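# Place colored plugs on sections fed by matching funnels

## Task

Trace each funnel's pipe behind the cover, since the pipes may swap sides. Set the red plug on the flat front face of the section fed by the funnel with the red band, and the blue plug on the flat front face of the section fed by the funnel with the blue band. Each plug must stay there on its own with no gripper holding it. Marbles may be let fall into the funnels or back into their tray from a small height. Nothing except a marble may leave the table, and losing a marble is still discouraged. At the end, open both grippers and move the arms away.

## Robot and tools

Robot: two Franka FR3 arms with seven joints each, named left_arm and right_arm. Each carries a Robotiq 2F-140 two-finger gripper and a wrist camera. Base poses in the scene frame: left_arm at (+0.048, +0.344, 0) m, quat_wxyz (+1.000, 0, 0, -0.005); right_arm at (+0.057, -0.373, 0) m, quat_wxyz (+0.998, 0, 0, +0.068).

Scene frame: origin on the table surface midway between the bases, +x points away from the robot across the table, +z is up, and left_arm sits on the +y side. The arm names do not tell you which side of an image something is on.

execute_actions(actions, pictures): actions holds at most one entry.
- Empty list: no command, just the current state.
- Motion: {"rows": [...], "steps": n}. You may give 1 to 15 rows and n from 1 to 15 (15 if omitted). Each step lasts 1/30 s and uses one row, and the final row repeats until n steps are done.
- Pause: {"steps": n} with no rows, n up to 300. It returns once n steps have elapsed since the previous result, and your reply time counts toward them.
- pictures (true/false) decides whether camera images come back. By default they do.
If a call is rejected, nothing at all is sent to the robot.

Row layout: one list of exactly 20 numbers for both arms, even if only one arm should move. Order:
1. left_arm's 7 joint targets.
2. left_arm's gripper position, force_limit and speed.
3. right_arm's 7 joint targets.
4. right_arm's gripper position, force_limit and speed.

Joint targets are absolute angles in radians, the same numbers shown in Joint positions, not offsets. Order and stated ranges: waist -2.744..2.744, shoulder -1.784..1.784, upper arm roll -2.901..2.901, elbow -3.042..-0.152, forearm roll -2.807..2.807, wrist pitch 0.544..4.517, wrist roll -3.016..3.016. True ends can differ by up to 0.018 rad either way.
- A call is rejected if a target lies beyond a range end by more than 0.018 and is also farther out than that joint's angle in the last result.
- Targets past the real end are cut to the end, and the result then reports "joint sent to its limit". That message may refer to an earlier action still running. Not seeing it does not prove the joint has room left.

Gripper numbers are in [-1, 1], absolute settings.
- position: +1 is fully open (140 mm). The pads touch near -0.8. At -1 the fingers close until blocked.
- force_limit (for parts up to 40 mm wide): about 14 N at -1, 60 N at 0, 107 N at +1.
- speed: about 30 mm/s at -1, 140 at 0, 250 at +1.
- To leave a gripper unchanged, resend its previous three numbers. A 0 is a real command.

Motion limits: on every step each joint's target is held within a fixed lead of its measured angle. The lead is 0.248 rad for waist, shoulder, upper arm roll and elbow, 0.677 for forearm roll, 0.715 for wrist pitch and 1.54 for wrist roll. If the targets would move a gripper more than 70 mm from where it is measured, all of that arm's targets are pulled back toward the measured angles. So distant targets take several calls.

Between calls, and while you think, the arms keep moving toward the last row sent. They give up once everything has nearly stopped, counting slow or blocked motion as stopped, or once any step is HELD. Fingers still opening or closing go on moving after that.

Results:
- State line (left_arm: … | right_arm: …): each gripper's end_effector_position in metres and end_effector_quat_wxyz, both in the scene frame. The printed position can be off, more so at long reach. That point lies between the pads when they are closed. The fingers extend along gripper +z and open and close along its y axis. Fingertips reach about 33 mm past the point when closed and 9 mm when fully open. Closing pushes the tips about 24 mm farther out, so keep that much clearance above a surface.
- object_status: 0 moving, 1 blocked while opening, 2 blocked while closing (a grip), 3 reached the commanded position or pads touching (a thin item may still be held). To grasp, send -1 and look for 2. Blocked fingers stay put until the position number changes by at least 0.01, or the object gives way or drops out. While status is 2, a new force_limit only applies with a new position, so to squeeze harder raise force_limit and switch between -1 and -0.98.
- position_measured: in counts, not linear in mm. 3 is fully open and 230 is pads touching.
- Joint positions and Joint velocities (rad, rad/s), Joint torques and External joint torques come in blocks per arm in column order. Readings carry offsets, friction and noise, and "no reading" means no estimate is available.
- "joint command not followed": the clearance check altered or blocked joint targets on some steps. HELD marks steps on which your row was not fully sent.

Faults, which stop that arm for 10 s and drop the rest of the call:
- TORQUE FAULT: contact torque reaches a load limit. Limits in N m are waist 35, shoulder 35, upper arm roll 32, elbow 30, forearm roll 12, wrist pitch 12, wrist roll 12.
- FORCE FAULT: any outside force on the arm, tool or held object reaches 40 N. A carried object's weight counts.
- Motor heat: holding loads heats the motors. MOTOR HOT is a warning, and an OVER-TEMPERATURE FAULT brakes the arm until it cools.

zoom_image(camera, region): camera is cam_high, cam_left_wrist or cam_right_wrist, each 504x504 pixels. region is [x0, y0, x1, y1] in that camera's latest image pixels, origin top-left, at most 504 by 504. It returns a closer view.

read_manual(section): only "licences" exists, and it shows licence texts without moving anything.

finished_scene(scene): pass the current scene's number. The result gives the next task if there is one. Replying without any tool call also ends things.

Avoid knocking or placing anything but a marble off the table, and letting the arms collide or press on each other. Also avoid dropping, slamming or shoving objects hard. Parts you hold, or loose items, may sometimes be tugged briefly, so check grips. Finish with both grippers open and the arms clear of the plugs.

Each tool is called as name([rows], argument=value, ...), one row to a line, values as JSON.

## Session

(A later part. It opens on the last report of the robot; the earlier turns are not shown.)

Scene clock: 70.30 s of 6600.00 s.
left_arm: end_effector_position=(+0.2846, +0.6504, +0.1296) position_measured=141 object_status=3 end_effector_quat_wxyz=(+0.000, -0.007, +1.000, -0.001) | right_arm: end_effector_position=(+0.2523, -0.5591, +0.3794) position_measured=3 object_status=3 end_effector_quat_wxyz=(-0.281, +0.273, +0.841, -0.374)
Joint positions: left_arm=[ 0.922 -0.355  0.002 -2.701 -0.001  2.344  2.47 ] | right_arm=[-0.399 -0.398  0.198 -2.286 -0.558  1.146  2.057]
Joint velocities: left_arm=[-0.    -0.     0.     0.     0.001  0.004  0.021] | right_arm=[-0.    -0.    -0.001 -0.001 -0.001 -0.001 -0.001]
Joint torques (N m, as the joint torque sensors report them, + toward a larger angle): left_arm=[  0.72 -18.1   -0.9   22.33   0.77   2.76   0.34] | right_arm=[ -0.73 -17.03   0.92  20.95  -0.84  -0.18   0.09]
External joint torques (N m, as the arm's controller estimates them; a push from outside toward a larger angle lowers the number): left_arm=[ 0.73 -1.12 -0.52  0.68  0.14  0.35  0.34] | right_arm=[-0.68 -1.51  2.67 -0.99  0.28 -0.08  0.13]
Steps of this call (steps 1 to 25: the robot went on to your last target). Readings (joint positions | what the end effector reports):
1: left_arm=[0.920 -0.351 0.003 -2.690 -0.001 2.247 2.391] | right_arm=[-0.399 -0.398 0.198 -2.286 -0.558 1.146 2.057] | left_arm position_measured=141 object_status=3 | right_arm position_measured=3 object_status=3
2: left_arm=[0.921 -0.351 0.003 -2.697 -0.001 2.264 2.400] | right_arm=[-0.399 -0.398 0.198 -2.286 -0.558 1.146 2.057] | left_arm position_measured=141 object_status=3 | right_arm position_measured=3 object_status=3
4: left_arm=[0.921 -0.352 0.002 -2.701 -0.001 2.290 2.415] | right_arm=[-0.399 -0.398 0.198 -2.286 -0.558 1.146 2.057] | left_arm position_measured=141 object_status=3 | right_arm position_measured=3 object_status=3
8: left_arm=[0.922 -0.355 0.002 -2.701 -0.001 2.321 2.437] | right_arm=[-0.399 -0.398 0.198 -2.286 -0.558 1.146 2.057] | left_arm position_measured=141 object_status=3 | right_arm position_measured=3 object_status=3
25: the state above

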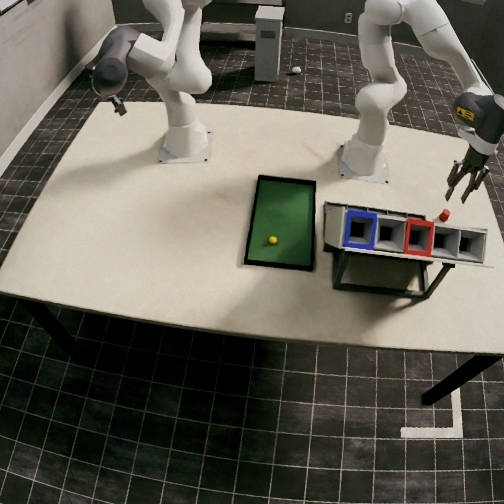

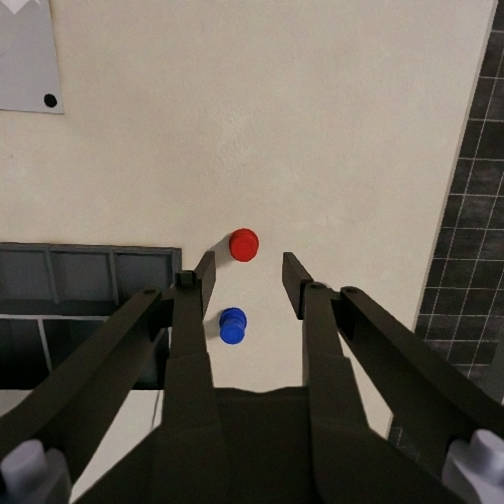

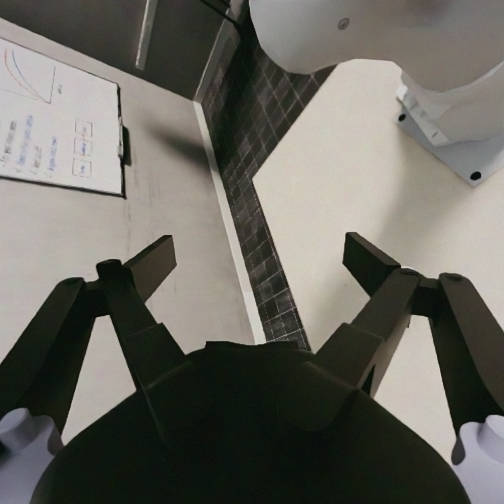

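execute_actions([
  {"rows":[[0.912,-0.34,0,-2.709,0,2.41,2.47,-0.1,-0.3,-0.2,-0.4,-0.4,0.2,-2.287,-0.557,1.144,2.057,1,0,0],[0.912,-0.32,0,-2.717,0,2.44,2.47,-0.1,-0.3,-0.2,-0.4,-0.4,0.2,-2.287,-0.557,1.144,2.057,1,0,0],[0.912,-0.3,0,-2.725,0,2.47,2.47,-0.1,-0.3,-0.2,-0.4,-0.4,0.2,-2.287,-0.557,1.144,2.057,1,0,0],[0.912,-0.28,0,-2.733,0,2.5,2.47,-0.1,-0.3,-0.2,-0.4,-0.4,0.2,-2.287,-0.557,1.144,2.057,1,0,0],[0.912,-0.26,0,-2.741,0,2.53,2.47,-0.1,-0.3,-0.2,-0.4,-0.4,0.2,-2.287,-0.557,1.144,2.057,1,0,0],[0.912,-0.24,0,-2.749,0,2.56,2.47,-0.1,-0.3,-0.2,-0.4,-0.4,0.2,-2.287,-0.557,1.144,2.057,1,0,0],[0.912,-0.22,0,-2.757,0,2.59,2.47,-0.1,-0.3,-0.2,-0.4,-0.4,0.2,-2.287,-0.557,1.144,2.057,1,0,0],[0.912,-0.2,0,-2.764,0,2.61,2.47,-0.1,-0.3,-0.2,-0.4,-0.4,0.2,-2.287,-0.557,1.144,2.057,1,0,0],[0.912,-0.18,0,-2.771,0,2.61,2.47,-0.1,-0.3,-0.2,-0.4,-0.4,0.2,-2.287,-0.557,1.144,2.057,1,0,0],[0.912,-0.168,0,-2.7754,0,2.61,2.47,-0.1,-0.3,-0.2,-0.4,-0.4,0.2,-2.287,-0.557,1.144,2.057,1,0,0]]},
], pictures=false)

execute_actions([
  {"steps":8},
], pictures=false)

execute_actions([
  {"rows":[[0.912,-0.168,0,-2.7754,0,2.61,2.47,-1,-0.3,-0.2,-0.4,-0.4,0.2,-2.287,-0.557,1.144,2.057,1,0,0]]},
], pictures=false)

execute_actions([
  {"rows":[[0.912,-0.21,0,-2.76,0,2.5,2.47,-1,-0.3,-0.2,-0.4,-0.4,0.2,-2.287,-0.557,1.144,2.057,1,0,0],[0.912,-0.26,0,-2.75,0,2.43,2.4,-1,-0.3,-0.2,-0.4,-0.4,0.2,-2.287,-0.557,1.144,2.057,1,0,0],[0.912,-0.31,0,-2.74,0,2.36,2.3,-1,-0.3,-0.2,-0.4,-0.4,0.2,-2.287,-0.557,1.144,2.057,1,0,0],[0.912,-0.36,0,-2.74,0,2.3,2.2,-1,-0.3,-0.2,-0.4,-0.4,0.2,-2.287,-0.557,1.144,2.057,1,0,0],[0.912,-0.41,0,-2.75,0,2.25,2.1,-1,-0.3,-0.2,-0.4,-0.4,0.2,-2.287,-0.557,1.144,2.057,1,0,0],[0.9,-0.46,0,-2.76,0,2.22,2.0,-1,-0.3,-0.2,-0.4,-0.4,0.2,-2.287,-0.557,1.144,2.057,1,0,0],[0.86,-0.51,0,-2.78,0,2.2,1.9,-1,-0.3,-0.2,-0.4,-0.4,0.2,-2.287,-0.557,1.144,2.057,1,0,0],[0.8,-0.56,0,-2.81,0,2.2,1.8,-1,-0.3,-0.2,-0.4,-0.4,0.2,-2.287,-0.557,1.144,2.057,1,0,0],[0.73,-0.61,0,-2.84,0,2.2,1.8,-1,-0.3,-0.2,-0.4,-0.4,0.2,-2.287,-0.557,1.144,2.057,1,0,0],[0.66,-0.65,0,-2.87,0,2.2,1.8,-1,-0.3,-0.2,-0.4,-0.4,0.2,-2.287,-0.557,1.144,2.057,1,0,0],[0.59,-0.68,0,-2.89,0,2.2,1.8,-1,-0.3,-0.2,-0.4,-0.4,0.2,-2.287,-0.557,1.144,2.057,1,0,0],[0.25,-0.7,0,-2.91,0,2.19,1.8,-1,-0.3,-0.2,-0.4,-0.4,0.2,-2.287,-0.557,1.144,2.057,1,0,0]]},
], pictures=false)

execute_actions([
  {"steps":12},
])

Scene clock: 86.20 s of 6600.00 s.
left_arm: end_effector_position=(+0.2786, +0.6381, +0.0494) position_measured=141 object_status=3 end_effector_quat_wxyz=(-0.008, -0.001, +1.000, -0.011) | right_arm: end_effector_position=(+0.2523, -0.5591, +0.3794) position_measured=3 object_status=3 end_effector_quat_wxyz=(-0.281, +0.273, +0.841, -0.374)
Joint positions: left_arm=[ 0.914 -0.17   0.001 -2.776 -0.001  2.578  2.474] | right_arm=[-0.399 -0.398  0.198 -2.286 -0.558  1.146  2.057]
Joint velocities: left_arm=[ 0.     0.02  -0.     0.001  0.001  0.171 -0.   ] | right_arm=[ 0.     0.001  0.     0.001 -0.001 -0.     0.002]
Joint torques (N m, as the joint torque sensors report them, + toward a larger angle): left_arm=[ -1.47 -20.27  -1.33  20.64   0.54   2.95   0.02] | right_arm=[ -1.06 -16.82   0.33  21.08  -0.81  -0.24   0.11]
External joint torques (N m, as the arm's controller estimates them; a push from outside toward a larger angle lowers the number): left_arm=[-1.43  1.07 -1.12  1.3   0.08  0.5   0.02] | right_arm=[-1.04 -1.27  2.04 -0.92  0.32 -0.16  0.14]
Steps of this call (steps 1 to 30: the robot went on to your last target; steps 31 to 110: nothing new was sent; then 11.73 s passed at rest; steps 111 to 125: all 15 steps of this action). Readings (joint positions | what the end effector reports):
111: left_arm=[0.920 -0.353 0.002 -2.702 -0.001 2.356 2.476] | right_arm=[-0.399 -0.398 0.198 -2.286 -0.558 1.146 2.057] | left_arm position_measured=141 object_status=3 | right_arm position_measured=3 object_status=3
112: left_arm=[0.918 -0.347 0.002 -2.704 -0.001 2.371 2.476] | right_arm=[-0.399 -0.398 0.198 -2.286 -0.558 1.146 2.057] | left_arm position_measured=141 object_status=3 | right_arm position_measured=3 object_status=3
114: left_arm=[0.916 -0.321 0.001 -2.714 -0.001 2.409 2.475] | right_arm=[-0.399 -0.398 0.198 -2.286 -0.558 1.146 2.057] | left_arm position_measured=141 object_status=3 | right_arm position_measured=3 object_status=3
118: left_arm=[0.914 -0.245 0.001 -2.745 -0.001 2.500 2.475] | right_arm=[-0.399 -0.398 0.198 -2.286 -0.558 1.146 2.057] | left_arm position_measured=141 object_status=3 | right_arm position_measured=3 object_status=3
125: the state above

Scene clock: 86.47 s of 6600.00 s.
left_arm: end_effector_position=(+0.2831, +0.6439, +0.0512) position_measured=141 object_status=3 end_effector_quat_wxyz=(-0.001, -0.001, +1.000, -0.002) | right_arm: end_effector_position=(+0.2523, -0.5591, +0.3794) position_measured=3 object_status=3 end_effector_quat_wxyz=(-0.281, +0.273, +0.841, -0.374)
Joint positions: left_arm=[ 0.914 -0.17   0.001 -2.776 -0.001  2.601  2.474] | right_arm=[-0.399 -0.398  0.198 -2.286 -0.558  1.146  2.057]
Joint velocities: left_arm=[ 0.    -0.     0.001 -0.001 -0.001  0.035 -0.001] | right_arm=[ 0.001 -0.001 -0.    -0.    -0.001  0.    -0.   ]
Joint torques (N m, as the joint torque sensors report them, + toward a larger angle): left_arm=[ -1.58 -19.23  -0.75  21.34   0.55   2.59  -0.09] | right_arm=[ -1.04 -16.58   0.31  20.41  -0.88  -0.18   0.09]
External joint torques (N m, as the arm's controller estimates them; a push from outside toward a larger angle lowers the number): left_arm=[-1.63  0.81 -0.62  3.2   0.11  0.22 -0.09] | right_arm=[-1.04 -0.94  2.   -1.6   0.25 -0.09  0.12]
Steps of this call (steps 1 to 8: the robot went on to your last target). Readings (joint positions | what the end effector reports):
1: left_arm=[0.914 -0.170 0.001 -2.776 -0.001 2.583 2.474] | right_arm=[-0.399 -0.398 0.198 -2.286 -0.558 1.146 2.057] | left_arm position_measured=141 object_status=3 | right_arm position_measured=3 object_status=3
2: left_arm=[0.914 -0.170 0.001 -2.776 -0.001 2.588 2.474] | right_arm=[-0.399 -0.398 0.198 -2.286 -0.558 1.146 2.057] | left_arm position_measured=141 object_status=3 | right_arm position_measured=3 object_status=3
4: left_arm=[0.914 -0.170 0.001 -2.776 -0.001 2.594 2.474] | right_arm=[-0.399 -0.398 0.198 -2.286 -0.558 1.146 2.057] | left_arm position_measured=141 object_status=3 | right_arm position_measured=3 object_status=3
8: the state above

Scene clock: 86.97 s of 6600.00 s.
left_arm: end_effector_position=(+0.2842, +0.6452, +0.0518) position_measured=191 object_status=2 end_effector_quat_wxyz=(+0.000, -0.001, +1.000, -0.000) | right_arm: end_effector_position=(+0.2523, -0.5591, +0.3794) position_measured=3 object_status=3 end_effector_quat_wxyz=(-0.281, +0.273, +0.841, -0.374)
Joint positions: left_arm=[ 0.914 -0.17   0.001 -2.776 -0.001  2.606  2.474] | right_arm=[-0.399 -0.398  0.198 -2.286 -0.558  1.146  2.057]
Joint velocities: left_arm=[ 0.001  0.    -0.    -0.    -0.     0.     0.   ] | right_arm=[ 0.  0. -0.  0. -0. -0.  0.]
Joint torques (N m, as the joint torque sensors report them, + toward a larger angle): left_arm=[ -0.87 -19.23  -1.04  19.98   0.55   2.87   0.03] | right_arm=[ -0.37 -15.85   1.4   21.29  -0.77  -0.09   0.16]
External joint torques (N m, as the arm's controller estimates them; a push from outside toward a larger angle lowers the number): left_arm=[-0.87  0.85 -0.88  1.73  0.1   0.46  0.03] | right_arm=[-0.3  -0.34  3.17 -0.67  0.35  0.    0.19]
Steps of this call (steps 1 to 15: all 15 steps of this action). Readings (joint positions | what the end effector reports):
1: left_arm=[0.914 -0.170 0.001 -2.776 -0.001 2.603 2.474] | right_arm=[-0.399 -0.398 0.198 -2.286 -0.558 1.146 2.057] | left_arm position_measured=141 object_status=0 | right_arm position_measured=3 object_status=3
2: left_arm=[0.914 -0.170 0.001 -2.776 -0.001 2.603 2.474] | right_arm=[-0.399 -0.398 0.198 -2.286 -0.558 1.146 2.057] | left_arm position_measured=147 object_status=0 | right_arm position_measured=3 object_status=3
4: left_arm=[0.914 -0.170 0.001 -2.776 -0.001 2.605 2.474] | right_arm=[-0.399 -0.398 0.198 -2.286 -0.558 1.146 2.057] | left_arm position_measured=160 object_status=0 | right_arm position_measured=3 object_status=3
8: left_arm=[0.914 -0.170 0.001 -2.776 -0.001 2.606 2.474] | right_arm=[-0.399 -0.398 0.198 -2.286 -0.558 1.146 2.057] | left_arm position_measured=185 object_status=0 | right_arm position_measured=3 object_status=3
15: the state above

Scene clock: 87.47 s of 6600.00 s.
left_arm: end_effector_position=(+0.3353, +0.4946, +0.1531) position_measured=191 object_status=2 end_effector_quat_wxyz=(+0.015, -0.004, +1.000, +0.007) | right_arm: end_effector_position=(+0.2523, -0.5591, +0.3794) position_measured=3 object_status=3 end_effector_quat_wxyz=(-0.281, +0.273, +0.841, -0.374)
Joint positions: left_arm=[ 0.492 -0.669  0.001 -2.881 -0.001  2.246  2.046] | right_arm=[-0.399 -0.398  0.198 -2.286 -0.558  1.146  2.057]
Joint velocities: left_arm=[-1.818 -0.305 -0.097 -0.255 -0.001 -0.251 -0.641] | right_arm=[ 0.001  0.    -0.     0.     0.     0.    -0.001]
Joint torques (N m, as the joint torque sensors report them, + toward a larger angle): left_arm=[ 6.22 -6.58  4.43 24.18  0.67  2.17 -0.11] | right_arm=[ -0.6  -16.28   1.01  20.4   -0.8   -0.34   0.12]
External joint torques (N m, as the arm's controller estimates them; a push from outside toward a larger angle lowers the number): left_arm=[-2.07 -1.57  0.76  0.97 -0.07 -0.37 -0.13] | right_arm=[-0.59 -0.74  2.72 -1.58  0.33 -0.25  0.15]
Steps of this call (steps 1 to 15: all 15 steps of this action). Readings (joint positions | what the end effector reports):
1: left_arm=[0.914 -0.176 0.001 -2.774 -0.001 2.588 2.474] | right_arm=[-0.399 -0.398 0.198 -2.286 -0.558 1.146 2.057] | left_arm position_measured=191 object_status=2 | right_arm position_measured=3 object_status=3
2: left_arm=[0.914 -0.194 0.001 -2.771 -0.001 2.559 2.467] | right_arm=[-0.399 -0.398 0.198 -2.286 -0.558 1.146 2.057] | left_arm position_measured=191 object_status=2 | right_arm position_measured=3 object_status=3
4: left_arm=[0.914 -0.262 0.001 -2.760 -0.001 2.483 2.426] | right_arm=[-0.399 -0.398 0.198 -2.286 -0.558 1.146 2.057] | left_arm position_measured=191 object_status=2 | right_arm position_measured=3 object_status=3
8: left_arm=[0.873 -0.457 0.007 -2.771 -0.001 2.341 2.256] | right_arm=[-0.399 -0.398 0.198 -2.286 -0.558 1.146 2.057] | left_arm position_measured=191 object_status=2 | right_arm position_measured=3 object_status=3
15: the state above

Scene clock: 87.87 s of 6600.00 s.
left_arm: end_effector_position=(+0.3398, +0.4162, +0.1449) position_measured=191 object_status=2 end_effector_quat_wxyz=(-0.007, +0.029, +1.000, -0.001) | right_arm: end_effector_position=(+0.2523, -0.5591, +0.3794) position_measured=3 object_status=3 end_effector_quat_wxyz=(-0.281, +0.273, +0.841, -0.374)
Joint positions: left_arm=[ 0.253 -0.697 -0.002 -2.909 -0.001  2.197  1.87 ] | right_arm=[-0.399 -0.398  0.198 -2.286 -0.558  1.146  2.057]
Joint velocities: left_arm=[-0.015 -0.002  0.008 -0.001  0.    -0.029 -0.219] | right_arm=[ 0.    -0.    -0.001 -0.    -0.     0.     0.   ]
Joint torques (N m, as the joint torque sensors report them, + toward a larger angle): left_arm=[-1.04 -8.51 -0.87 24.37  0.75  2.   -0.17] | right_arm=[ -0.74 -16.18  -0.11  20.66  -0.78  -0.22   0.19]
External joint torques (N m, as the arm's controller estimates them; a push from outside toward a larger angle lowers the number): left_arm=[-1.16 -1.84 -0.36  1.51  0.07 -0.38 -0.17] | right_arm=[-0.73 -0.64  1.6  -1.32  0.35 -0.14  0.23]
Steps of this call (steps 1 to 12: the robot went on to your last target). Readings (joint positions | what the end effector reports):
1: left_arm=[0.425 -0.678 0.001 -2.889 -0.001 2.238 2.025] | right_arm=[-0.399 -0.398 0.198 -2.286 -0.558 1.146 2.057] | left_arm position_measured=191 object_status=2 | right_arm position_measured=3 object_status=3
2: left_arm=[0.366 -0.685 -0.001 -2.895 -0.001 2.230 2.002] | right_arm=[-0.399 -0.398 0.198 -2.286 -0.558 1.146 2.057] | left_arm position_measured=191 object_status=2 | right_arm position_measured=3 object_status=3
4: left_arm=[0.297 -0.692 -0.005 -2.903 -0.001 2.218 1.963] | right_arm=[-0.399 -0.398 0.198 -2.286 -0.558 1.146 2.057] | left_arm position_measured=191 object_status=2 | right_arm position_measured=3 object_status=3
8: left_arm=[0.259 -0.696 -0.004 -2.908 -0.001 2.204 1.906] | right_arm=[-0.399 -0.398 0.198 -2.286 -0.558 1.146 2.057] | left_arm position_measured=191 object_status=2 | right_arm position_measured=3 object_status=3
12: the state above

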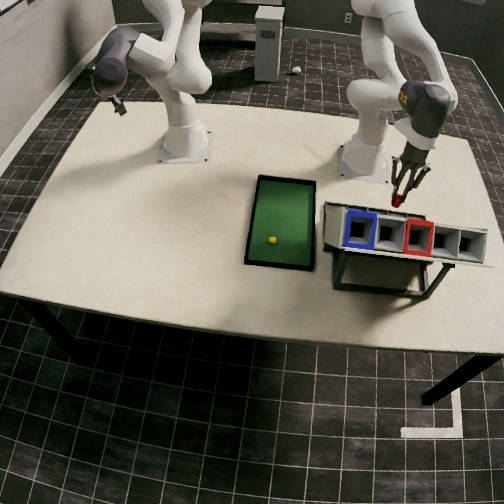

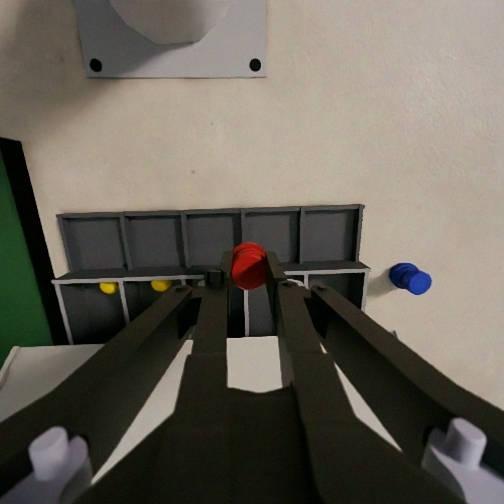

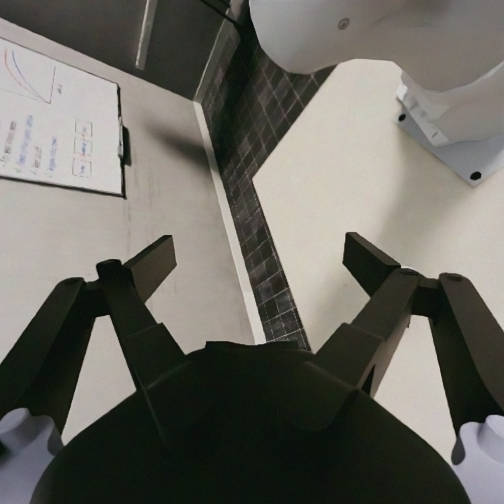

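execute_actions([
  {"rows":[[-0.388,-0.65,0,-2.915,0,2.27,1.17,-1,-0.3,-0.2,-0.4,-0.4,0.2,-2.287,-0.557,1.144,2.057,1,0,0]]},
], pictures=false)

execute_actions([
  {"steps":8},
], pictures=false)

execute_actions([
  {"rows":[[-0.388,-0.63,0,-2.922,0,2.34,1.17,-1,-0.3,-0.2,-0.4,-0.4,0.2,-2.287,-0.557,1.144,2.057,1,0,0],[-0.388,-0.61,0,-2.929,0,2.37,1.17,-1,-0.3,-0.2,-0.4,-0.4,0.2,-2.287,-0.557,1.144,2.057,1,0,0],[-0.388,-0.59,0,-2.936,0,2.4,1.17,-1,-0.3,-0.2,-0.4,-0.4,0.2,-2.287,-0.557,1.144,2.057,1,0,0],[-0.388,-0.57,0,-2.943,0,2.43,1.17,-1,-0.3,-0.2,-0.4,-0.4,0.2,-2.287,-0.557,1.144,2.057,1,0,0],[-0.388,-0.55,0,-2.95,0,2.46,1.17,-1,-0.3,-0.2,-0.4,-0.4,0.2,-2.287,-0.557,1.144,2.057,1,0,0],[-0.388,-0.53,0,-2.957,0,2.49,1.17,-1,-0.3,-0.2,-0.4,-0.4,0.2,-2.287,-0.557,1.144,2.057,1,0,0],[-0.388,-0.51,0,-2.964,0,2.516,1.17,-1,-0.3,-0.2,-0.4,-0.4,0.2,-2.287,-0.557,1.144,2.057,1,0,0],[-0.388,-0.49,0,-2.971,0,2.516,1.17,-1,-0.3,-0.2,-0.4,-0.4,0.2,-2.287,-0.557,1.144,2.057,1,0,0],[-0.388,-0.465,0,-2.979,0,2.516,1.17,-1,-0.3,-0.2,-0.4,-0.4,0.2,-2.287,-0.557,1.144,2.057,1,0,0]]},
], pictures=false)

execute_actions([
  {"steps":8},
])

Scene clock: 98.60 s of 6600.00 s.
left_arm: end_effector_position=(+0.3349, +0.2249, +0.1349) position_measured=191 object_status=2 end_effector_quat_wxyz=(+0.001, +0.065, +0.998, +0.001) | right_arm: end_effector_position=(+0.2523, -0.5591, +0.3794) position_measured=3 object_status=3 end_effector_quat_wxyz=(-0.281, +0.273, +0.841, -0.374)
Joint positions: left_arm=[-0.382 -0.652 -0.003 -2.914  0.     2.263  1.306] | right_arm=[-0.399 -0.398  0.198 -2.286 -0.558  1.146  2.057]
Joint velocities: left_arm=[-0.055  0.     0.015 -0.004  0.001  0.023 -0.437] | right_arm=[-0.     0.    -0.001 -0.001  0.    -0.    -0.   ]
Joint torques (N m, as the joint torque sensors report them, + toward a larger angle): left_arm=[-1.58 -5.99  0.28 23.22  0.56  2.83 -0.3 ] | right_arm=[ -0.61 -16.25   0.35  20.66  -0.69  -0.12   0.16]
External joint torques (N m, as the arm's controller estimates them; a push from outside toward a larger angle lowers the number): left_arm=[-1.95  1.78  0.58  0.73 -0.07  0.41 -0.3 ] | right_arm=[-0.57 -0.65  2.09 -1.35  0.43 -0.04  0.19]
Steps of this call (steps 1 to 45: the robot went on to your last target; steps 46 to 110: nothing new was sent; then 6.57 s passed at rest; steps 111 to 125: all 15 steps of this action). Readings (joint positions | what the end effector reports):
111: left_arm=[0.199 -0.690 0.011 -2.909 -0.000 2.204 1.749] | right_arm=[-0.399 -0.398 0.198 -2.286 -0.558 1.146 2.057] | left_arm position_measured=191 object_status=2 | right_arm position_measured=3 object_status=3
112: left_arm=[0.128 -0.679 0.009 -2.910 -0.000 2.215 1.696] | right_arm=[-0.399 -0.398 0.198 -2.286 -0.558 1.146 2.057] | left_arm position_measured=191 object_status=2 | right_arm position_measured=3 object_status=3
114: left_arm=[-0.014 -0.664 0.005 -2.911 -0.000 2.231 1.603] | right_arm=[-0.399 -0.398 0.198 -2.286 -0.558 1.146 2.057] | left_arm position_measured=191 object_status=2 | right_arm position_measured=3 object_status=3
118: left_arm=[-0.286 -0.654 -0.002 -2.912 0.000 2.251 1.458] | right_arm=[-0.399 -0.398 0.198 -2.286 -0.558 1.146 2.057] | left_arm position_measured=191 object_status=2 | right_arm position_measured=3 object_status=3
125: the state above

Scene clock: 98.87 s of 6600.00 s.
left_arm: end_effector_position=(+0.3353, +0.2237, +0.1350) position_measured=191 object_status=2 end_effector_quat_wxyz=(+0.002, +0.028, +1.000, -0.000) | right_arm: end_effector_position=(+0.2523, -0.5591, +0.3794) position_measured=3 object_status=3 end_effector_quat_wxyz=(-0.281, +0.273, +0.841, -0.374)
Joint positions: left_arm=[-0.386 -0.652 -0.002 -2.914  0.     2.266  1.229] | right_arm=[-0.399 -0.398  0.198 -2.286 -0.558  1.146  2.057]
Joint velocities: left_arm=[-0.001  0.     0.002 -0.001  0.     0.004 -0.182] | right_arm=[ 0.    -0.     0.     0.     0.     0.    -0.001]
Joint torques (N m, as the joint torque sensors report them, + toward a larger angle): left_arm=[-1.42 -5.63 -0.46 24.16  0.64  2.86 -0.13] | right_arm=[ -0.42 -17.75   0.99  20.21  -0.8   -0.1    0.22]
External joint torques (N m, as the arm's controller estimates them; a push from outside toward a larger angle lowers the number): left_arm=[-1.45  2.09  0.06  1.68  0.02  0.42 -0.13] | right_arm=[-0.43 -2.17  2.68 -1.82  0.32 -0.02  0.25]
Steps of this call (steps 1 to 8: the robot went on to your last target). Readings (joint positions | what the end effector reports):
1: left_arm=[-0.383 -0.652 -0.003 -2.914 0.000 2.264 1.292] | right_arm=[-0.399 -0.398 0.198 -2.286 -0.558 1.146 2.057] | left_arm position_measured=191 object_status=2 | right_arm position_measured=3 object_status=3
2: left_arm=[-0.384 -0.652 -0.003 -2.914 0.000 2.264 1.280] | right_arm=[-0.399 -0.398 0.198 -2.286 -0.558 1.146 2.057] | left_arm position_measured=191 object_status=2 | right_arm position_measured=3 object_status=3
4: left_arm=[-0.385 -0.652 -0.002 -2.914 0.000 2.265 1.259] | right_arm=[-0.399 -0.398 0.198 -2.286 -0.558 1.146 2.057] | left_arm position_measured=191 object_status=2 | right_arm position_measured=3 object_status=3
8: the state above

Scene clock: 99.37 s of 6600.00 s.
left_arm: end_effector_position=(+0.3287, +0.2264, +0.0701) position_measured=191 object_status=2 end_effector_quat_wxyz=(-0.010, +0.006, +1.000, +0.005) | right_arm: end_effector_position=(+0.2523, -0.5591, +0.3794) position_measured=3 object_status=3 end_effector_quat_wxyz=(-0.281, +0.273, +0.841, -0.374)
Joint positions: left_arm=[-0.386 -0.468 -0.002 -2.98   0.     2.489  1.185] | right_arm=[-0.399 -0.398  0.198 -2.286 -0.558  1.146  2.057]
Joint velocities: left_arm=[-0.     0.018  0.002  0.     0.001  0.146 -0.035] | right_arm=[-0.001 -0.     0.001  0.001  0.001  0.001  0.   ]
Joint torques (N m, as the joint torque sensors report them, + toward a larger angle): left_arm=[-1.08 -8.5   0.1  21.83  0.41  2.69  0.05] | right_arm=[ -0.63 -16.66   0.58  21.2   -0.76  -0.2    0.14]
External joint torques (N m, as the arm's controller estimates them; a push from outside toward a larger angle lowers the number): left_arm=[-1.06  2.96  0.52  1.84 -0.06  0.32  0.05] | right_arm=[-0.68 -1.07  2.22 -0.8   0.35 -0.12  0.17]
Steps of this call (steps 1 to 15: all 15 steps of this action). Readings (joint positions | what the end effector reports):
1: left_arm=[-0.386 -0.649 -0.002 -2.915 0.000 2.278 1.223] | right_arm=[-0.399 -0.398 0.198 -2.286 -0.558 1.146 2.057] | left_arm position_measured=191 object_status=2 | right_arm position_measured=3 object_status=3
2: left_arm=[-0.386 -0.640 -0.002 -2.917 0.000 2.294 1.218] | right_arm=[-0.399 -0.398 0.198 -2.286 -0.558 1.146 2.057] | left_arm position_measured=191 object_status=2 | right_arm position_measured=3 object_status=3
4: left_arm=[-0.386 -0.611 -0.002 -2.926 0.000 2.334 1.209] | right_arm=[-0.399 -0.398 0.198 -2.286 -0.558 1.146 2.057] | left_arm position_measured=191 object_status=2 | right_arm position_measured=3 object_status=3
8: left_arm=[-0.386 -0.534 -0.002 -2.954 0.000 2.423 1.197] | right_arm=[-0.399 -0.398 0.198 -2.286 -0.558 1.146 2.057] | left_arm position_measured=191 object_status=2 | right_arm position_measured=3 object_status=3
15: the state above

Scene clock: 99.63 s of 6600.00 s.
left_arm: end_effector_position=(+0.3343, +0.2240, +0.0716) position_measured=191 object_status=2 end_effector_quat_wxyz=(-0.002, +0.002, +1.000, +0.001) | right_arm: end_effector_position=(+0.2523, -0.5591, +0.3794) position_measured=3 object_status=3 end_effector_quat_wxyz=(-0.281, +0.273, +0.841, -0.374)
Joint positions: left_arm=[-0.386 -0.467 -0.002 -2.98   0.     2.508  1.178] | right_arm=[-0.399 -0.398  0.198 -2.286 -0.558  1.146  2.057]
Joint velocities: left_arm=[ 0.     0.    -0.001 -0.001  0.001  0.031 -0.015] | right_arm=[ 0.     0.001 -0.001  0.     0.001  0.    -0.   ]
Joint torques (N m, as the joint torque sensors report them, + toward a larger angle): left_arm=[-0.88 -9.2  -0.16 21.25  0.38  2.8  -0.19] | right_arm=[ -1.25 -16.29   0.53  21.03  -0.81  -0.13   0.23]
External joint torques (N m, as the arm's controller estimates them; a push from outside toward a larger angle lowers the number): left_arm=[-0.88  1.8   0.25  1.68 -0.1   0.39 -0.19] | right_arm=[-1.24 -0.72  2.23 -0.97  0.31 -0.05  0.26]
Steps of this call (steps 1 to 8: the robot went on to your last target). Readings (joint positions | what the end effector reports):
1: left_arm=[-0.386 -0.468 -0.002 -2.980 0.000 2.493 1.183] | right_arm=[-0.399 -0.398 0.198 -2.286 -0.558 1.146 2.057] | left_arm position_measured=191 object_status=2 | right_arm position_measured=3 object_status=3
2: left_arm=[-0.386 -0.468 -0.002 -2.980 0.000 2.497 1.182] | right_arm=[-0.399 -0.398 0.198 -2.286 -0.558 1.146 2.057] | left_arm position_measured=191 object_status=2 | right_arm position_measured=3 object_status=3
4: left_arm=[-0.386 -0.468 -0.002 -2.980 0.000 2.502 1.181] | right_arm=[-0.399 -0.398 0.198 -2.286 -0.558 1.146 2.057] | left_arm position_measured=191 object_status=2 | right_arm position_measured=3 object_status=3
8: the state above

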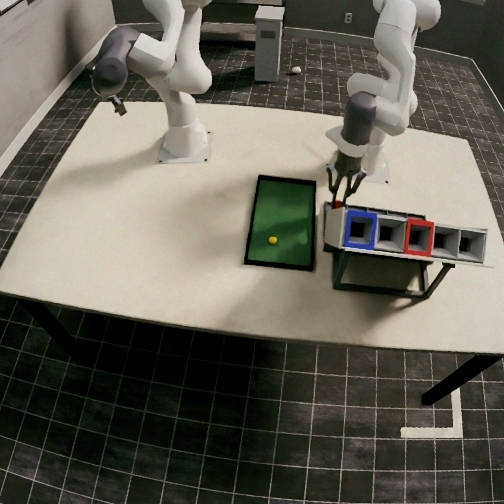

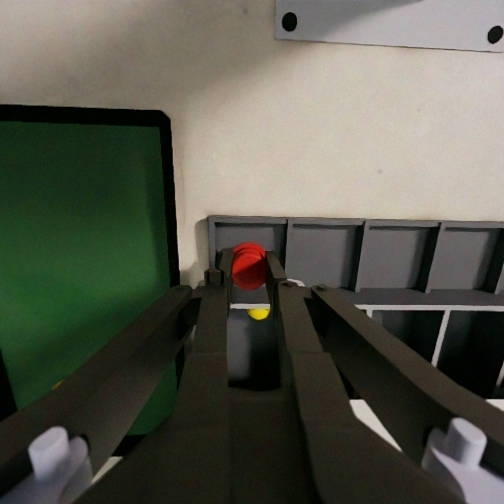

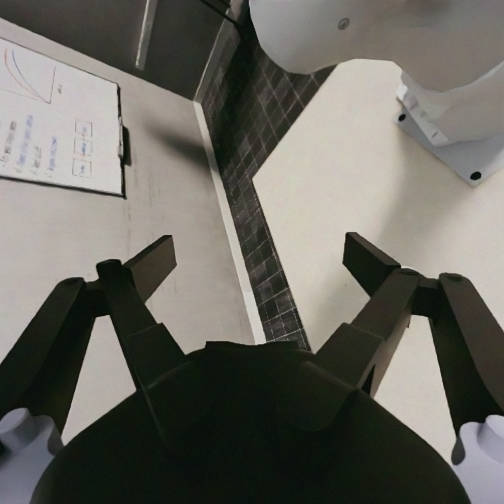

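execute_actions([
  {"rows":[[-0.386,-0.455,0,-2.983,0,2.54,1.17,-1,-0.3,-0.2,-0.4,-0.4,0.2,-2.287,-0.557,1.144,2.057,1,0,0],[-0.386,-0.445,0,-2.986,0,2.555,1.17,-1,-0.3,-0.2,-0.4,-0.4,0.2,-2.287,-0.557,1.144,2.057,1,0,0],[-0.386,-0.435,0,-2.989,0,2.565,1.17,-1,-0.3,-0.2,-0.4,-0.4,0.2,-2.287,-0.557,1.144,2.057,1,0,0],[-0.386,-0.426,0,-2.992,0,2.568,1.17,-1,-0.3,-0.2,-0.4,-0.4,0.2,-2.287,-0.557,1.144,2.057,1,0,0]],"steps":13},
], pictures=false)

execute_actions([
  {"rows":[[-0.386,-0.426,0,-2.992,0,2.568,1.17,-0.3,-0.3,-0.2,-0.4,-0.4,0.2,-2.287,-0.557,1.144,2.057,1,0,0]],"steps":8},
], pictures=false)

execute_actions([
  {"rows":[[-0.386,-0.445,0,-2.988,0,2.49,1.17,-0.3,-0.3,-0.2,-0.4,-0.4,0.2,-2.287,-0.557,1.144,2.057,1,0,0],[-0.386,-0.465,0,-2.982,0,2.46,1.17,-0.3,-0.3,-0.2,-0.4,-0.4,0.2,-2.287,-0.557,1.144,2.057,1,0,0],[-0.386,-0.485,0,-2.976,0,2.43,1.17,-0.3,-0.3,-0.2,-0.4,-0.4,0.2,-2.287,-0.557,1.144,2.057,1,0,0],[-0.386,-0.505,0,-2.97,0,2.4,1.17,-0.3,-0.3,-0.2,-0.4,-0.4,0.2,-2.287,-0.557,1.144,2.057,1,0,0],[-0.386,-0.525,0,-2.964,0,2.37,1.17,-0.3,-0.3,-0.2,-0.4,-0.4,0.2,-2.287,-0.557,1.144,2.057,1,0,0],[-0.386,-0.55,0,-2.956,0,2.33,1.17,-0.3,-0.3,-0.2,-0.4,-0.4,0.2,-2.287,-0.557,1.144,2.057,1,0,0],[-0.386,-0.58,0,-2.946,0,2.29,1.17,-0.3,-0.3,-0.2,-0.4,-0.4,0.2,-2.287,-0.557,1.144,2.057,1,0,0],[-0.386,-0.61,0,-2.936,0,2.25,1.17,-0.3,-0.3,-0.2,-0.4,-0.4,0.2,-2.287,-0.557,1.144,2.057,1,0,0],[-0.386,-0.65,0,-2.92,0,2.2,1.17,-0.3,-0.3,-0.2,-0.4,-0.4,0.2,-2.287,-0.557,1.144,2.057,1,0,0],[-0.386,-0.72,0,-2.89,0,2.14,1.3,-0.3,-0.3,-0.2,-0.4,-0.4,0.2,-2.287,-0.557,1.144,2.057,1,0,0]]},
], pictures=false)

execute_actions([
  {"rows":[[0.8,-0.65,0,-2.82,0,2.17,2.255,-0.1,-0.3,-0.2,-0.4,-0.4,0.2,-2.287,-0.557,1.144,2.057,1,0,0]]},
], pictures=false)

execute_actions([
  {"steps":4},
], pictures=false)

execute_actions([
  {"rows":[[0.78,-0.5,0,-2.72,0,2.25,2.255,-0.1,-0.3,-0.2,-0.4,-0.4,0.2,-2.287,-0.557,1.144,2.057,1,0,0],[0.77,-0.42,0,-2.66,0,2.3,2.255,-0.1,-0.3,-0.2,-0.4,-0.4,0.2,-2.287,-0.557,1.144,2.057,1,0,0],[0.76,-0.35,0,-2.61,0,2.33,2.255,-0.1,-0.3,-0.2,-0.4,-0.4,0.2,-2.287,-0.557,1.144,2.057,1,0,0],[0.74,-0.28,0,-2.57,0,2.349,2.255,-0.1,-0.3,-0.2,-0.4,-0.4,0.2,-2.287,-0.557,1.144,2.057,1,0,0],[0.72,-0.22,0,-2.54,0,2.349,2.255,-0.1,-0.3,-0.2,-0.4,-0.4,0.2,-2.287,-0.557,1.144,2.057,1,0,0],[0.694,-0.163,0,-2.509,0,2.349,2.255,-0.1,-0.3,-0.2,-0.4,-0.4,0.2,-2.287,-0.557,1.144,2.057,1,0,0]]},
], pictures=false)

execute_actions([
  {"steps":10},
])

Scene clock: 116.40 s of 6600.00 s.
left_arm: end_effector_position=(+0.3335, +0.2244, +0.0595) position_measured=191 object_status=2 end_effector_quat_wxyz=(-0.001, +0.000, +1.000, +0.001) | right_arm: end_effector_position=(+0.2523, -0.5591, +0.3794) position_measured=3 object_status=3 end_effector_quat_wxyz=(-0.281, +0.273, +0.841, -0.374)
Joint positions: left_arm=[-0.386 -0.428 -0.002 -2.991  0.     2.56   1.174] | right_arm=[-0.399 -0.398  0.198 -2.286 -0.558  1.146  2.057]
Joint velocities: left_arm=[-0.001 -0.    -0.001 -0.     0.     0.032  0.   ] | right_arm=[-0.001 -0.     0.    -0.001  0.001  0.     0.   ]
Joint torques (N m, as the joint torque sensors report them, + toward a larger angle): left_arm=[-0.48 -9.5   0.11 20.97  0.34  2.77 -0.03] | right_arm=[ -1.01 -16.28   0.66  20.41  -0.71  -0.12   0.18]
External joint torques (N m, as the arm's controller estimates them; a push from outside toward a larger angle lowers the number): left_arm=[-0.46  2.15  0.49  2.1  -0.1   0.37 -0.03] | right_arm=[-1.02 -0.73  2.33 -1.57  0.41 -0.04  0.21]
Steps of this call (steps 1 to 30: the robot went on to your last target; steps 31 to 90: nothing new was sent; then 13.33 s passed at rest; steps 91 to 103: all 13 steps of this action). Readings (joint positions | what the end effector reports):
91: left_arm=[-0.386 -0.465 -0.002 -2.980 0.000 2.517 1.174] | right_arm=[-0.399 -0.398 0.198 -2.286 -0.558 1.146 2.057] | left_arm position_measured=191 object_status=2 | right_arm position_measured=3 object_status=3
92: left_arm=[-0.386 -0.461 -0.002 -2.980 0.000 2.524 1.174] | right_arm=[-0.399 -0.398 0.198 -2.286 -0.558 1.146 2.057] | left_arm position_measured=191 object_status=2 | right_arm position_measured=3 object_status=3
94: left_arm=[-0.386 -0.447 -0.002 -2.984 0.000 2.537 1.174] | right_arm=[-0.399 -0.398 0.198 -2.286 -0.558 1.146 2.057] | left_arm position_measured=191 object_status=2 | right_arm position_measured=3 object_status=3
98: left_arm=[-0.386 -0.430 -0.002 -2.991 0.000 2.552 1.174] | right_arm=[-0.399 -0.398 0.198 -2.286 -0.558 1.146 2.057] | left_arm position_measured=191 object_status=2 | right_arm position_measured=3 object_status=3
103: the state above

Scene clock: 116.67 s of 6600.00 s.
left_arm: end_effector_position=(+0.3347, +0.2239, +0.0599) position_measured=167 object_status=0 end_effector_quat_wxyz=(+0.001, +0.000, +1.000, +0.000) | right_arm: end_effector_position=(+0.2523, -0.5591, +0.3794) position_measured=3 object_status=3 end_effector_quat_wxyz=(-0.281, +0.273, +0.841, -0.374)
Joint positions: left_arm=[-0.386 -0.428 -0.002 -2.991  0.     2.564  1.174] | right_arm=[-0.399 -0.398  0.198 -2.286 -0.558  1.146  2.057]
Joint velocities: left_arm=[ 0.001  0.     0.001 -0.001 -0.     0.007 -0.001] | right_arm=[-0.001  0.    -0.     0.001 -0.    -0.001 -0.002]
Joint torques (N m, as the joint torque sensors report them, + toward a larger angle): left_arm=[  0.18 -10.03  -0.13  20.19   0.41   2.69  -0.01] | right_arm=[  0.17 -16.71   0.87  20.77  -0.82  -0.17   0.09]
External joint torques (N m, as the arm's controller estimates them; a push from outside toward a larger angle lowers the number): left_arm=[ 0.12  1.64  0.18  1.32 -0.02  0.27 -0.01] | right_arm=[ 0.2  -1.15  2.59 -1.24  0.3  -0.09  0.13]
Steps of this call (steps 1 to 8: all 8 steps of this action). Readings (joint positions | what the end effector reports):
1: left_arm=[-0.386 -0.428 -0.002 -2.991 0.000 2.561 1.174] | right_arm=[-0.399 -0.398 0.198 -2.286 -0.558 1.146 2.057] | left_arm position_measured=191 object_status=0 | right_arm position_measured=3 object_status=3
2: left_arm=[-0.386 -0.428 -0.002 -2.991 0.000 2.562 1.174] | right_arm=[-0.399 -0.398 0.198 -2.286 -0.558 1.146 2.057] | left_arm position_measured=190 object_status=0 | right_arm position_measured=3 object_status=3
4: left_arm=[-0.386 -0.428 -0.002 -2.991 0.000 2.563 1.174] | right_arm=[-0.399 -0.398 0.198 -2.286 -0.558 1.146 2.057] | left_arm position_measured=173 object_status=0 | right_arm position_measured=3 object_status=3
8: the state above

Scene clock: 117.17 s of 6600.00 s.
left_arm: end_effector_position=(+0.3412, +0.2212, +0.1608) position_measured=167 object_status=3 end_effector_quat_wxyz=(+0.018, +0.029, +0.999, -0.006) | right_arm: end_effector_position=(+0.2523, -0.5591, +0.3794) position_measured=3 object_status=3 end_effector_quat_wxyz=(-0.281, +0.273, +0.841, -0.374)
Joint positions: left_arm=[-0.386 -0.714 -0.001 -2.888  0.     2.212  1.232] | right_arm=[-0.399 -0.398  0.198 -2.286 -0.558  1.146  2.057]
Joint velocities: left_arm=[-0.001 -0.118 -0.     0.03   0.    -0.395  0.213] | right_arm=[-0.    -0.001 -0.001 -0.    -0.     0.001  0.001]
Joint torques (N m, as the joint torque sensors report them, + toward a larger angle): left_arm=[ 0.58 -4.26 -0.22 21.25  0.49  1.56  0.16] | right_arm=[ -0.71 -16.17   0.16  21.13  -0.82  -0.11   0.04]
External joint torques (N m, as the arm's controller estimates them; a push from outside toward a larger angle lowers the number): left_arm=[ 0.56 -1.45  0.37  1.06 -0.16 -0.49  0.17] | right_arm=[-0.67 -0.6   1.91 -0.91  0.3  -0.03  0.07]
Steps of this call (steps 1 to 15: all 15 steps of this action). Readings (joint positions | what the end effector reports):
1: left_arm=[-0.386 -0.431 -0.002 -2.991 0.000 2.553 1.174] | right_arm=[-0.399 -0.398 0.198 -2.286 -0.558 1.146 2.057] | left_arm position_measured=167 object_status=0 | right_arm position_measured=3 object_status=3
2: left_arm=[-0.386 -0.439 -0.002 -2.990 0.000 2.536 1.174] | right_arm=[-0.399 -0.398 0.198 -2.286 -0.558 1.146 2.057] | left_arm position_measured=167 object_status=0 | right_arm position_measured=3 object_status=3
4: left_arm=[-0.386 -0.466 -0.002 -2.984 0.000 2.496 1.174] | right_arm=[-0.399 -0.398 0.198 -2.286 -0.558 1.146 2.057] | left_arm position_measured=167 object_status=0 | right_arm position_measured=3 object_status=3
8: left_arm=[-0.386 -0.550 -0.002 -2.957 0.000 2.391 1.174] | right_arm=[-0.399 -0.398 0.198 -2.286 -0.558 1.146 2.057] | left_arm position_measured=167 object_status=3 | right_arm position_measured=3 object_status=3
15: the state above

Scene clock: 117.67 s of 6600.00 s.
left_arm: end_effector_position=(+0.3197, +0.5305, +0.1696) position_measured=141 object_status=3 end_effector_quat_wxyz=(+0.006, -0.089, +0.996, +0.003) | right_arm: end_effector_position=(+0.2523, -0.5591, +0.3794) position_measured=3 object_status=3 end_effector_quat_wxyz=(-0.281, +0.273, +0.841, -0.374)
Joint positions: left_arm=[ 0.611 -0.653 -0.    -2.82  -0.001  2.179  1.995] | right_arm=[-0.399 -0.398  0.198 -2.286 -0.558  1.146  2.057]
Joint velocities: left_arm=[ 1.897  0.003  0.09   0.002 -0.    -0.015  0.713] | right_arm=[-0.001 -0.    -0.001 -0.     0.001  0.    -0.   ]
Joint torques (N m, as the joint torque sensors report them, + toward a larger angle): left_arm=[-6.97 -6.37 -6.08 24.86  0.78  1.93  0.49] | right_arm=[ -0.87 -15.47   0.07  20.65  -0.81  -0.15   0.19]
External joint torques (N m, as the arm's controller estimates them; a push from outside toward a larger angle lowers the number): left_arm=[ 1.64  2.3  -1.07  2.7   0.13 -0.17  0.51] | right_arm=[-0.82  0.09  1.84 -1.3   0.31 -0.06  0.22]
Steps of this call (steps 1 to 15: all 15 steps of this action). Readings (joint positions | what the end effector reports):
1: left_arm=[-0.335 -0.703 -0.013 -2.875 -0.001 2.203 1.318] | right_arm=[-0.399 -0.398 0.198 -2.286 -0.558 1.146 2.057] | left_arm position_measured=167 object_status=0 | right_arm position_measured=3 object_status=3
2: left_arm=[-0.268 -0.688 -0.011 -2.858 -0.001 2.199 1.401] | right_arm=[-0.399 -0.398 0.198 -2.286 -0.558 1.146 2.057] | left_arm position_measured=162 object_status=0 | right_arm position_measured=3 object_status=3
4: left_arm=[-0.133 -0.670 -0.007 -2.837 -0.001 2.194 1.544] | right_arm=[-0.399 -0.398 0.198 -2.286 -0.558 1.146 2.057] | left_arm position_measured=149 object_status=0 | right_arm position_measured=3 object_status=3
8: left_arm=[0.137 -0.657 -0.002 -2.823 -0.001 2.186 1.762] | right_arm=[-0.399 -0.398 0.198 -2.286 -0.558 1.146 2.057] | left_arm position_measured=141 object_status=0 | right_arm position_measured=3 object_status=3
15: the state above

Scene clock: 117.80 s of 6600.00 s.
left_arm: end_effector_position=(+0.2858, +0.5707, +0.1692) position_measured=141 object_status=3 end_effector_quat_wxyz=(+0.005, -0.124, +0.992, +0.001) | right_arm: end_effector_position=(+0.2523, -0.5591, +0.3794) position_measured=3 object_status=3 end_effector_quat_wxyz=(-0.281, +0.273, +0.841, -0.374)
Joint positions: left_arm=[ 0.768 -0.653  0.007 -2.819 -0.001  2.176  2.086] | right_arm=[-0.399 -0.398  0.198 -2.286 -0.558  1.146  2.057]
Joint velocities: left_arm=[ 0.438  0.001 -0.002  0.001 -0.001 -0.02   0.546] | right_arm=[-0.     0.    -0.     0.001 -0.     0.    -0.   ]
Joint torques (N m, as the joint torque sensors report them, + toward a larger angle): left_arm=[-2.33 -5.74 -4.45 24.88  0.71  2.12  0.44] | right_arm=[ -0.55 -15.99   0.81  20.86  -0.81  -0.31   0.12]
External joint torques (N m, as the arm's controller estimates them; a push from outside toward a larger angle lowers the number): left_arm=[ 1.69  2.72  0.28  1.55  0.09 -0.32  0.46] | right_arm=[-0.55 -0.32  2.52 -1.22  0.32 -0.23  0.16]
Steps of this call (steps 1 to 4: the robot went on to your last target). Readings (joint positions | what the end effector reports):
1: left_arm=[0.674 -0.653 0.001 -2.819 -0.001 2.178 2.021] | right_arm=[-0.399 -0.398 0.198 -2.286 -0.558 1.146 2.057] | left_arm position_measured=141 object_status=3 | right_arm position_measured=3 object_status=3
2: left_arm=[0.720 -0.653 0.005 -2.819 -0.001 2.178 2.045] | right_arm=[-0.399 -0.398 0.198 -2.286 -0.558 1.146 2.057] | left_arm position_measured=141 object_status=3 | right_arm position_measured=3 object_status=3
4: the state above

Scene clock: 118.30 s of 6600.00 s.
left_arm: end_effector_position=(+0.3925, +0.6256, +0.1283) position_measured=141 object_status=3 end_effector_quat_wxyz=(-0.005, -0.019, +1.000, -0.004) | right_arm: end_effector_position=(+0.2523, -0.5591, +0.3794) position_measured=3 object_status=3 end_effector_quat_wxyz=(-0.281, +0.273, +0.841, -0.374)
Joint positions: left_arm=[ 0.696 -0.165 -0.002 -2.513 -0.001  2.335  2.219] | right_arm=[-0.399 -0.398  0.198 -2.286 -0.558  1.146  2.057]
Joint velocities: left_arm=[-0.003  0.001  0.     0.043 -0.001  0.071  0.107] | right_arm=[-0.    -0.001  0.001 -0.    -0.001 -0.001  0.001]
Joint torques (N m, as the joint torque sensors report them, + toward a larger angle): left_arm=[ -2.1  -22.28   0.37  25.03   0.59   2.66   0.54] | right_arm=[ -1.1  -16.28   0.41  21.08  -0.73  -0.26   0.17]
External joint torques (N m, as the arm's controller estimates them; a push from outside toward a larger angle lowers the number): left_arm=[-2.13  0.97  0.47  4.13 -0.01  0.42  0.54] | right_arm=[-1.08 -0.7   2.11 -0.93  0.4  -0.17  0.2 ]
Steps of this call (steps 1 to 15: all 15 steps of this action). Readings (joint positions | what the end effector reports):
1: left_arm=[0.775 -0.622 0.007 -2.796 -0.001 2.184 2.103] | right_arm=[-0.399 -0.398 0.198 -2.286 -0.558 1.146 2.057] | left_arm position_measured=141 object_status=3 | right_arm position_measured=3 object_status=3
2: left_arm=[0.775 -0.563 0.007 -2.753 -0.001 2.203 2.118] | right_arm=[-0.399 -0.398 0.198 -2.286 -0.558 1.146 2.057] | left_arm position_measured=141 object_status=3 | right_arm position_measured=3 object_status=3
4: left_arm=[0.765 -0.436 0.006 -2.663 -0.001 2.246 2.143] | right_arm=[-0.399 -0.398 0.198 -2.286 -0.558 1.146 2.057] | left_arm position_measured=141 object_status=3 | right_arm position_measured=3 object_status=3
8: left_arm=[0.712 -0.216 0.001 -2.539 -0.001 2.304 2.181] | right_arm=[-0.399 -0.398 0.198 -2.286 -0.558 1.146 2.057] | left_arm position_measured=141 object_status=3 | right_arm position_measured=3 object_status=3
15: the state above

Scene clock: 118.63 s of 6600.00 s.
left_arm: end_effector_position=(+0.3960, +0.6284, +0.1302) position_measured=141 object_status=3 end_effector_quat_wxyz=(+0.000, -0.008, +1.000, -0.000) | right_arm: end_effector_position=(+0.2523, -0.5591, +0.3794) position_measured=3 object_status=3 end_effector_quat_wxyz=(-0.281, +0.273, +0.841, -0.374)
Joint positions: left_arm=[ 0.696 -0.165 -0.002 -2.51  -0.001  2.345  2.24 ] | right_arm=[-0.399 -0.398  0.198 -2.286 -0.558  1.146  2.057]
Joint velocities: left_arm=[ 0.001 -0.001 -0.    -0.001  0.001  0.008  0.036] | right_arm=[-0.001 -0.    -0.001 -0.001 -0.001 -0.     0.001]
Joint torques (N m, as the joint torque sensors report them, + toward a larger angle): left_arm=[ -1.32 -22.02  -0.04  24.2    0.63   2.78   0.47] | right_arm=[ -1.28 -15.76   0.44  21.    -0.84  -0.25   0.23]
External joint torques (N m, as the arm's controller estimates them; a push from outside toward a larger angle lowers the number): left_arm=[-1.37  1.59  0.06  2.63  0.02  0.38  0.47] | right_arm=[-1.25 -0.18  2.18 -0.98  0.29 -0.16  0.26]
Steps of this call (steps 1 to 10: the robot went on to your last target). Readings (joint positions | what the end effector reports):
1: left_arm=[0.696 -0.165 -0.002 -2.512 -0.001 2.337 2.222] | right_arm=[-0.399 -0.398 0.198 -2.286 -0.558 1.146 2.057] | left_arm position_measured=141 object_status=3 | right_arm position_measured=3 object_status=3
2: left_arm=[0.696 -0.165 -0.002 -2.511 -0.001 2.339 2.225] | right_arm=[-0.399 -0.398 0.198 -2.286 -0.558 1.146 2.057] | left_arm position_measured=141 object_status=3 | right_arm position_measured=3 object_status=3
4: left_arm=[0.696 -0.165 -0.002 -2.510 -0.001 2.342 2.230] | right_arm=[-0.399 -0.398 0.198 -2.286 -0.558 1.146 2.057] | left_arm position_measured=141 object_status=3 | right_arm position_measured=3 object_status=3
8: left_arm=[0.696 -0.165 -0.002 -2.510 -0.001 2.344 2.238] | right_arm=[-0.399 -0.398 0.198 -2.286 -0.558 1.146 2.057] | left_arm position_measured=141 object_status=3 | right_arm position_measured=3 object_status=3
10: the state above

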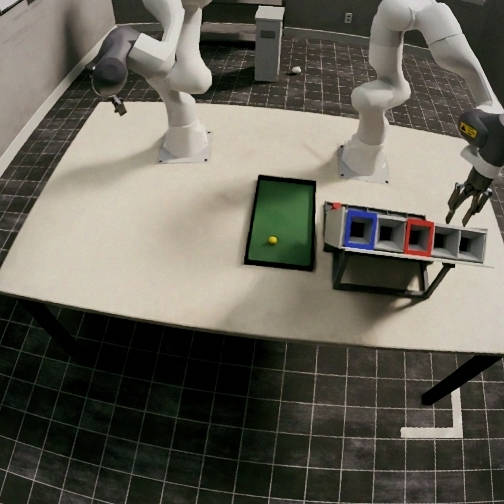

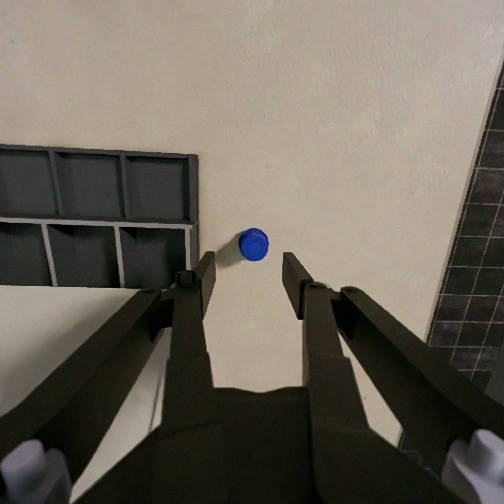

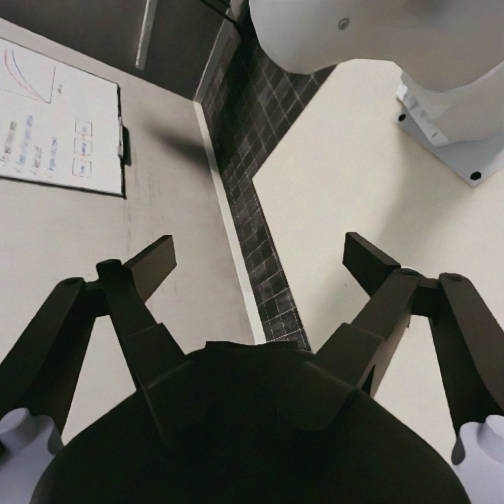

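execute_actions([
  {"rows":[[0.700,-0.14,0,-2.52,0,2.42,2.256,-0.1,-0.3,0,-0.4,-0.4,0.2,-2.287,-0.557,1.144,2.057,1,0,0],[0.704,-0.11,0,-2.527,0,2.46,2.26,-0.1,-0.3,0,-0.4,-0.4,0.2,-2.287,-0.557,1.144,2.057,1,0,0],[0.704,-0.08,0,-2.535,0,2.50,2.26,-0.1,-0.3,0,-0.4,-0.4,0.2,-2.287,-0.557,1.144,2.057,1,0,0],[0.704,-0.06,0,-2.54,0,2.52,2.26,-0.1,-0.3,0,-0.4,-0.4,0.2,-2.287,-0.557,1.144,2.057,1,0,0],[0.704,-0.04,0,-2.545,0,2.54,2.26,-0.1,-0.3,0,-0.4,-0.4,0.2,-2.287,-0.557,1.144,2.057,1,0,0],[0.704,-0.02,0,-2.55,0,2.56,2.26,-0.1,-0.3,0,-0.4,-0.4,0.2,-2.287,-0.557,1.144,2.057,1,0,0],[0.704,0,0,-2.553,0,2.574,2.26,-0.1,-0.3,0,-0.4,-0.4,0.2,-2.287,-0.557,1.144,2.057,1,0,0],[0.704,0.016,0,-2.555,0,2.574,2.26,-0.1,-0.3,0,-0.4,-0.4,0.2,-2.287,-0.557,1.144,2.057,1,0,0]],"steps":15},
])

Scene clock: 131.10 s of 6600.00 s.
left_arm: end_effector_position=(+0.3910, +0.6275, +0.0484) position_measured=141 object_status=3 end_effector_quat_wxyz=(-0.008, -0.003, +1.000, -0.007) | right_arm: end_effector_position=(+0.2523, -0.5591, +0.3794) position_measured=3 object_status=3 end_effector_quat_wxyz=(-0.281, +0.273, +0.841, -0.374)
Joint positions: left_arm=[ 0.702  0.015 -0.001 -2.557 -0.001  2.551  2.255] | right_arm=[-0.399 -0.398  0.198 -2.286 -0.558  1.146  2.057]
Joint velocities: left_arm=[ 0.001 -0.001 -0.     0.011  0.001  0.123  0.004] | right_arm=[-0.     0.     0.    -0.     0.001 -0.    -0.   ]
Joint torques (N m, as the joint torque sensors report them, + toward a larger angle): left_arm=[  1.15 -26.38   0.32  20.95   0.49   2.81   0.29] | right_arm=[ -0.08 -16.54   0.89  21.72  -0.86  -0.15   0.1 ]
External joint torques (N m, as the arm's controller estimates them; a push from outside toward a larger angle lowers the number): left_arm=[1.04 0.63 0.21 2.38 0.03 0.5  0.29] | right_arm=[-0.01 -1.08  2.65 -0.21  0.27 -0.06  0.13]
Steps of this call (steps 1 to 30: the robot went on to your last target; steps 31 to 90: nothing new was sent; then 8.97 s passed at rest; steps 91 to 105: all 15 steps of this action). Readings (joint positions | what the end effector reports):
91: left_arm=[0.696 -0.162 -0.001 -2.511 -0.001 2.358 2.251] | right_arm=[-0.399 -0.398 0.198 -2.286 -0.558 1.146 2.057] | left_arm position_measured=141 object_status=3 | right_arm position_measured=3 object_status=3
92: left_arm=[0.698 -0.152 -0.001 -2.513 -0.001 2.377 2.252] | right_arm=[-0.399 -0.398 0.198 -2.286 -0.558 1.146 2.057] | left_arm position_measured=141 object_status=3 | right_arm position_measured=3 object_status=3
94: left_arm=[0.700 -0.114 -0.001 -2.521 -0.001 2.421 2.253] | right_arm=[-0.399 -0.398 0.198 -2.286 -0.558 1.146 2.057] | left_arm position_measured=141 object_status=3 | right_arm position_measured=3 object_status=3
98: left_arm=[0.702 -0.026 -0.001 -2.545 -0.001 2.498 2.254] | right_arm=[-0.399 -0.398 0.198 -2.286 -0.558 1.146 2.057] | left_arm position_measured=141 object_status=3 | right_arm position_measured=3 object_status=3
105: the state above

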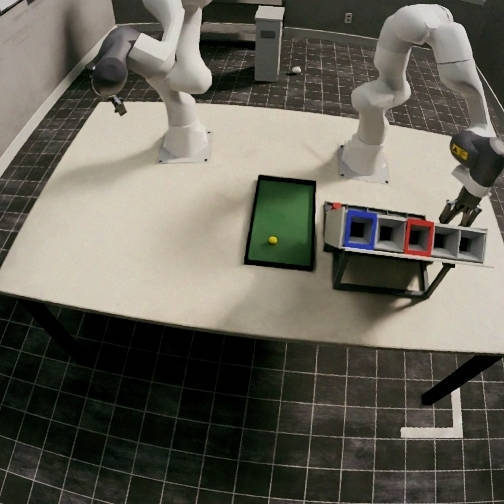

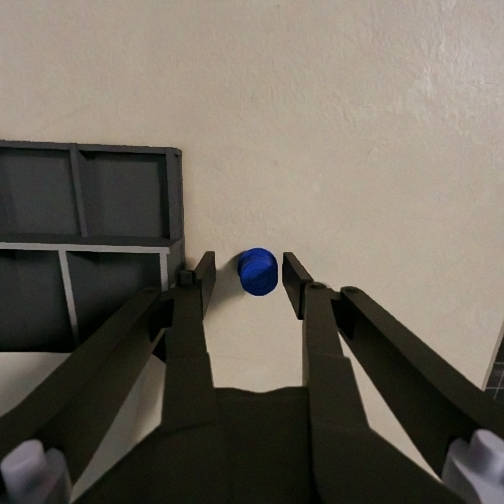

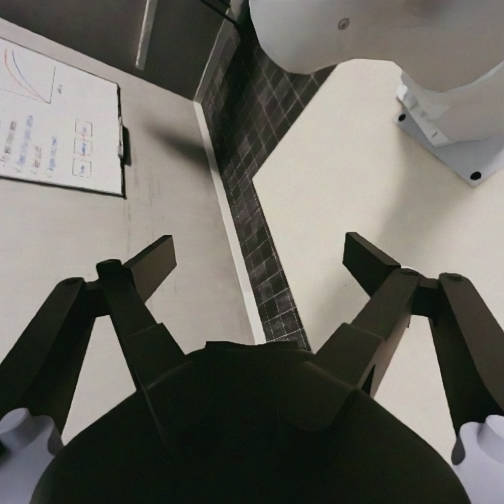

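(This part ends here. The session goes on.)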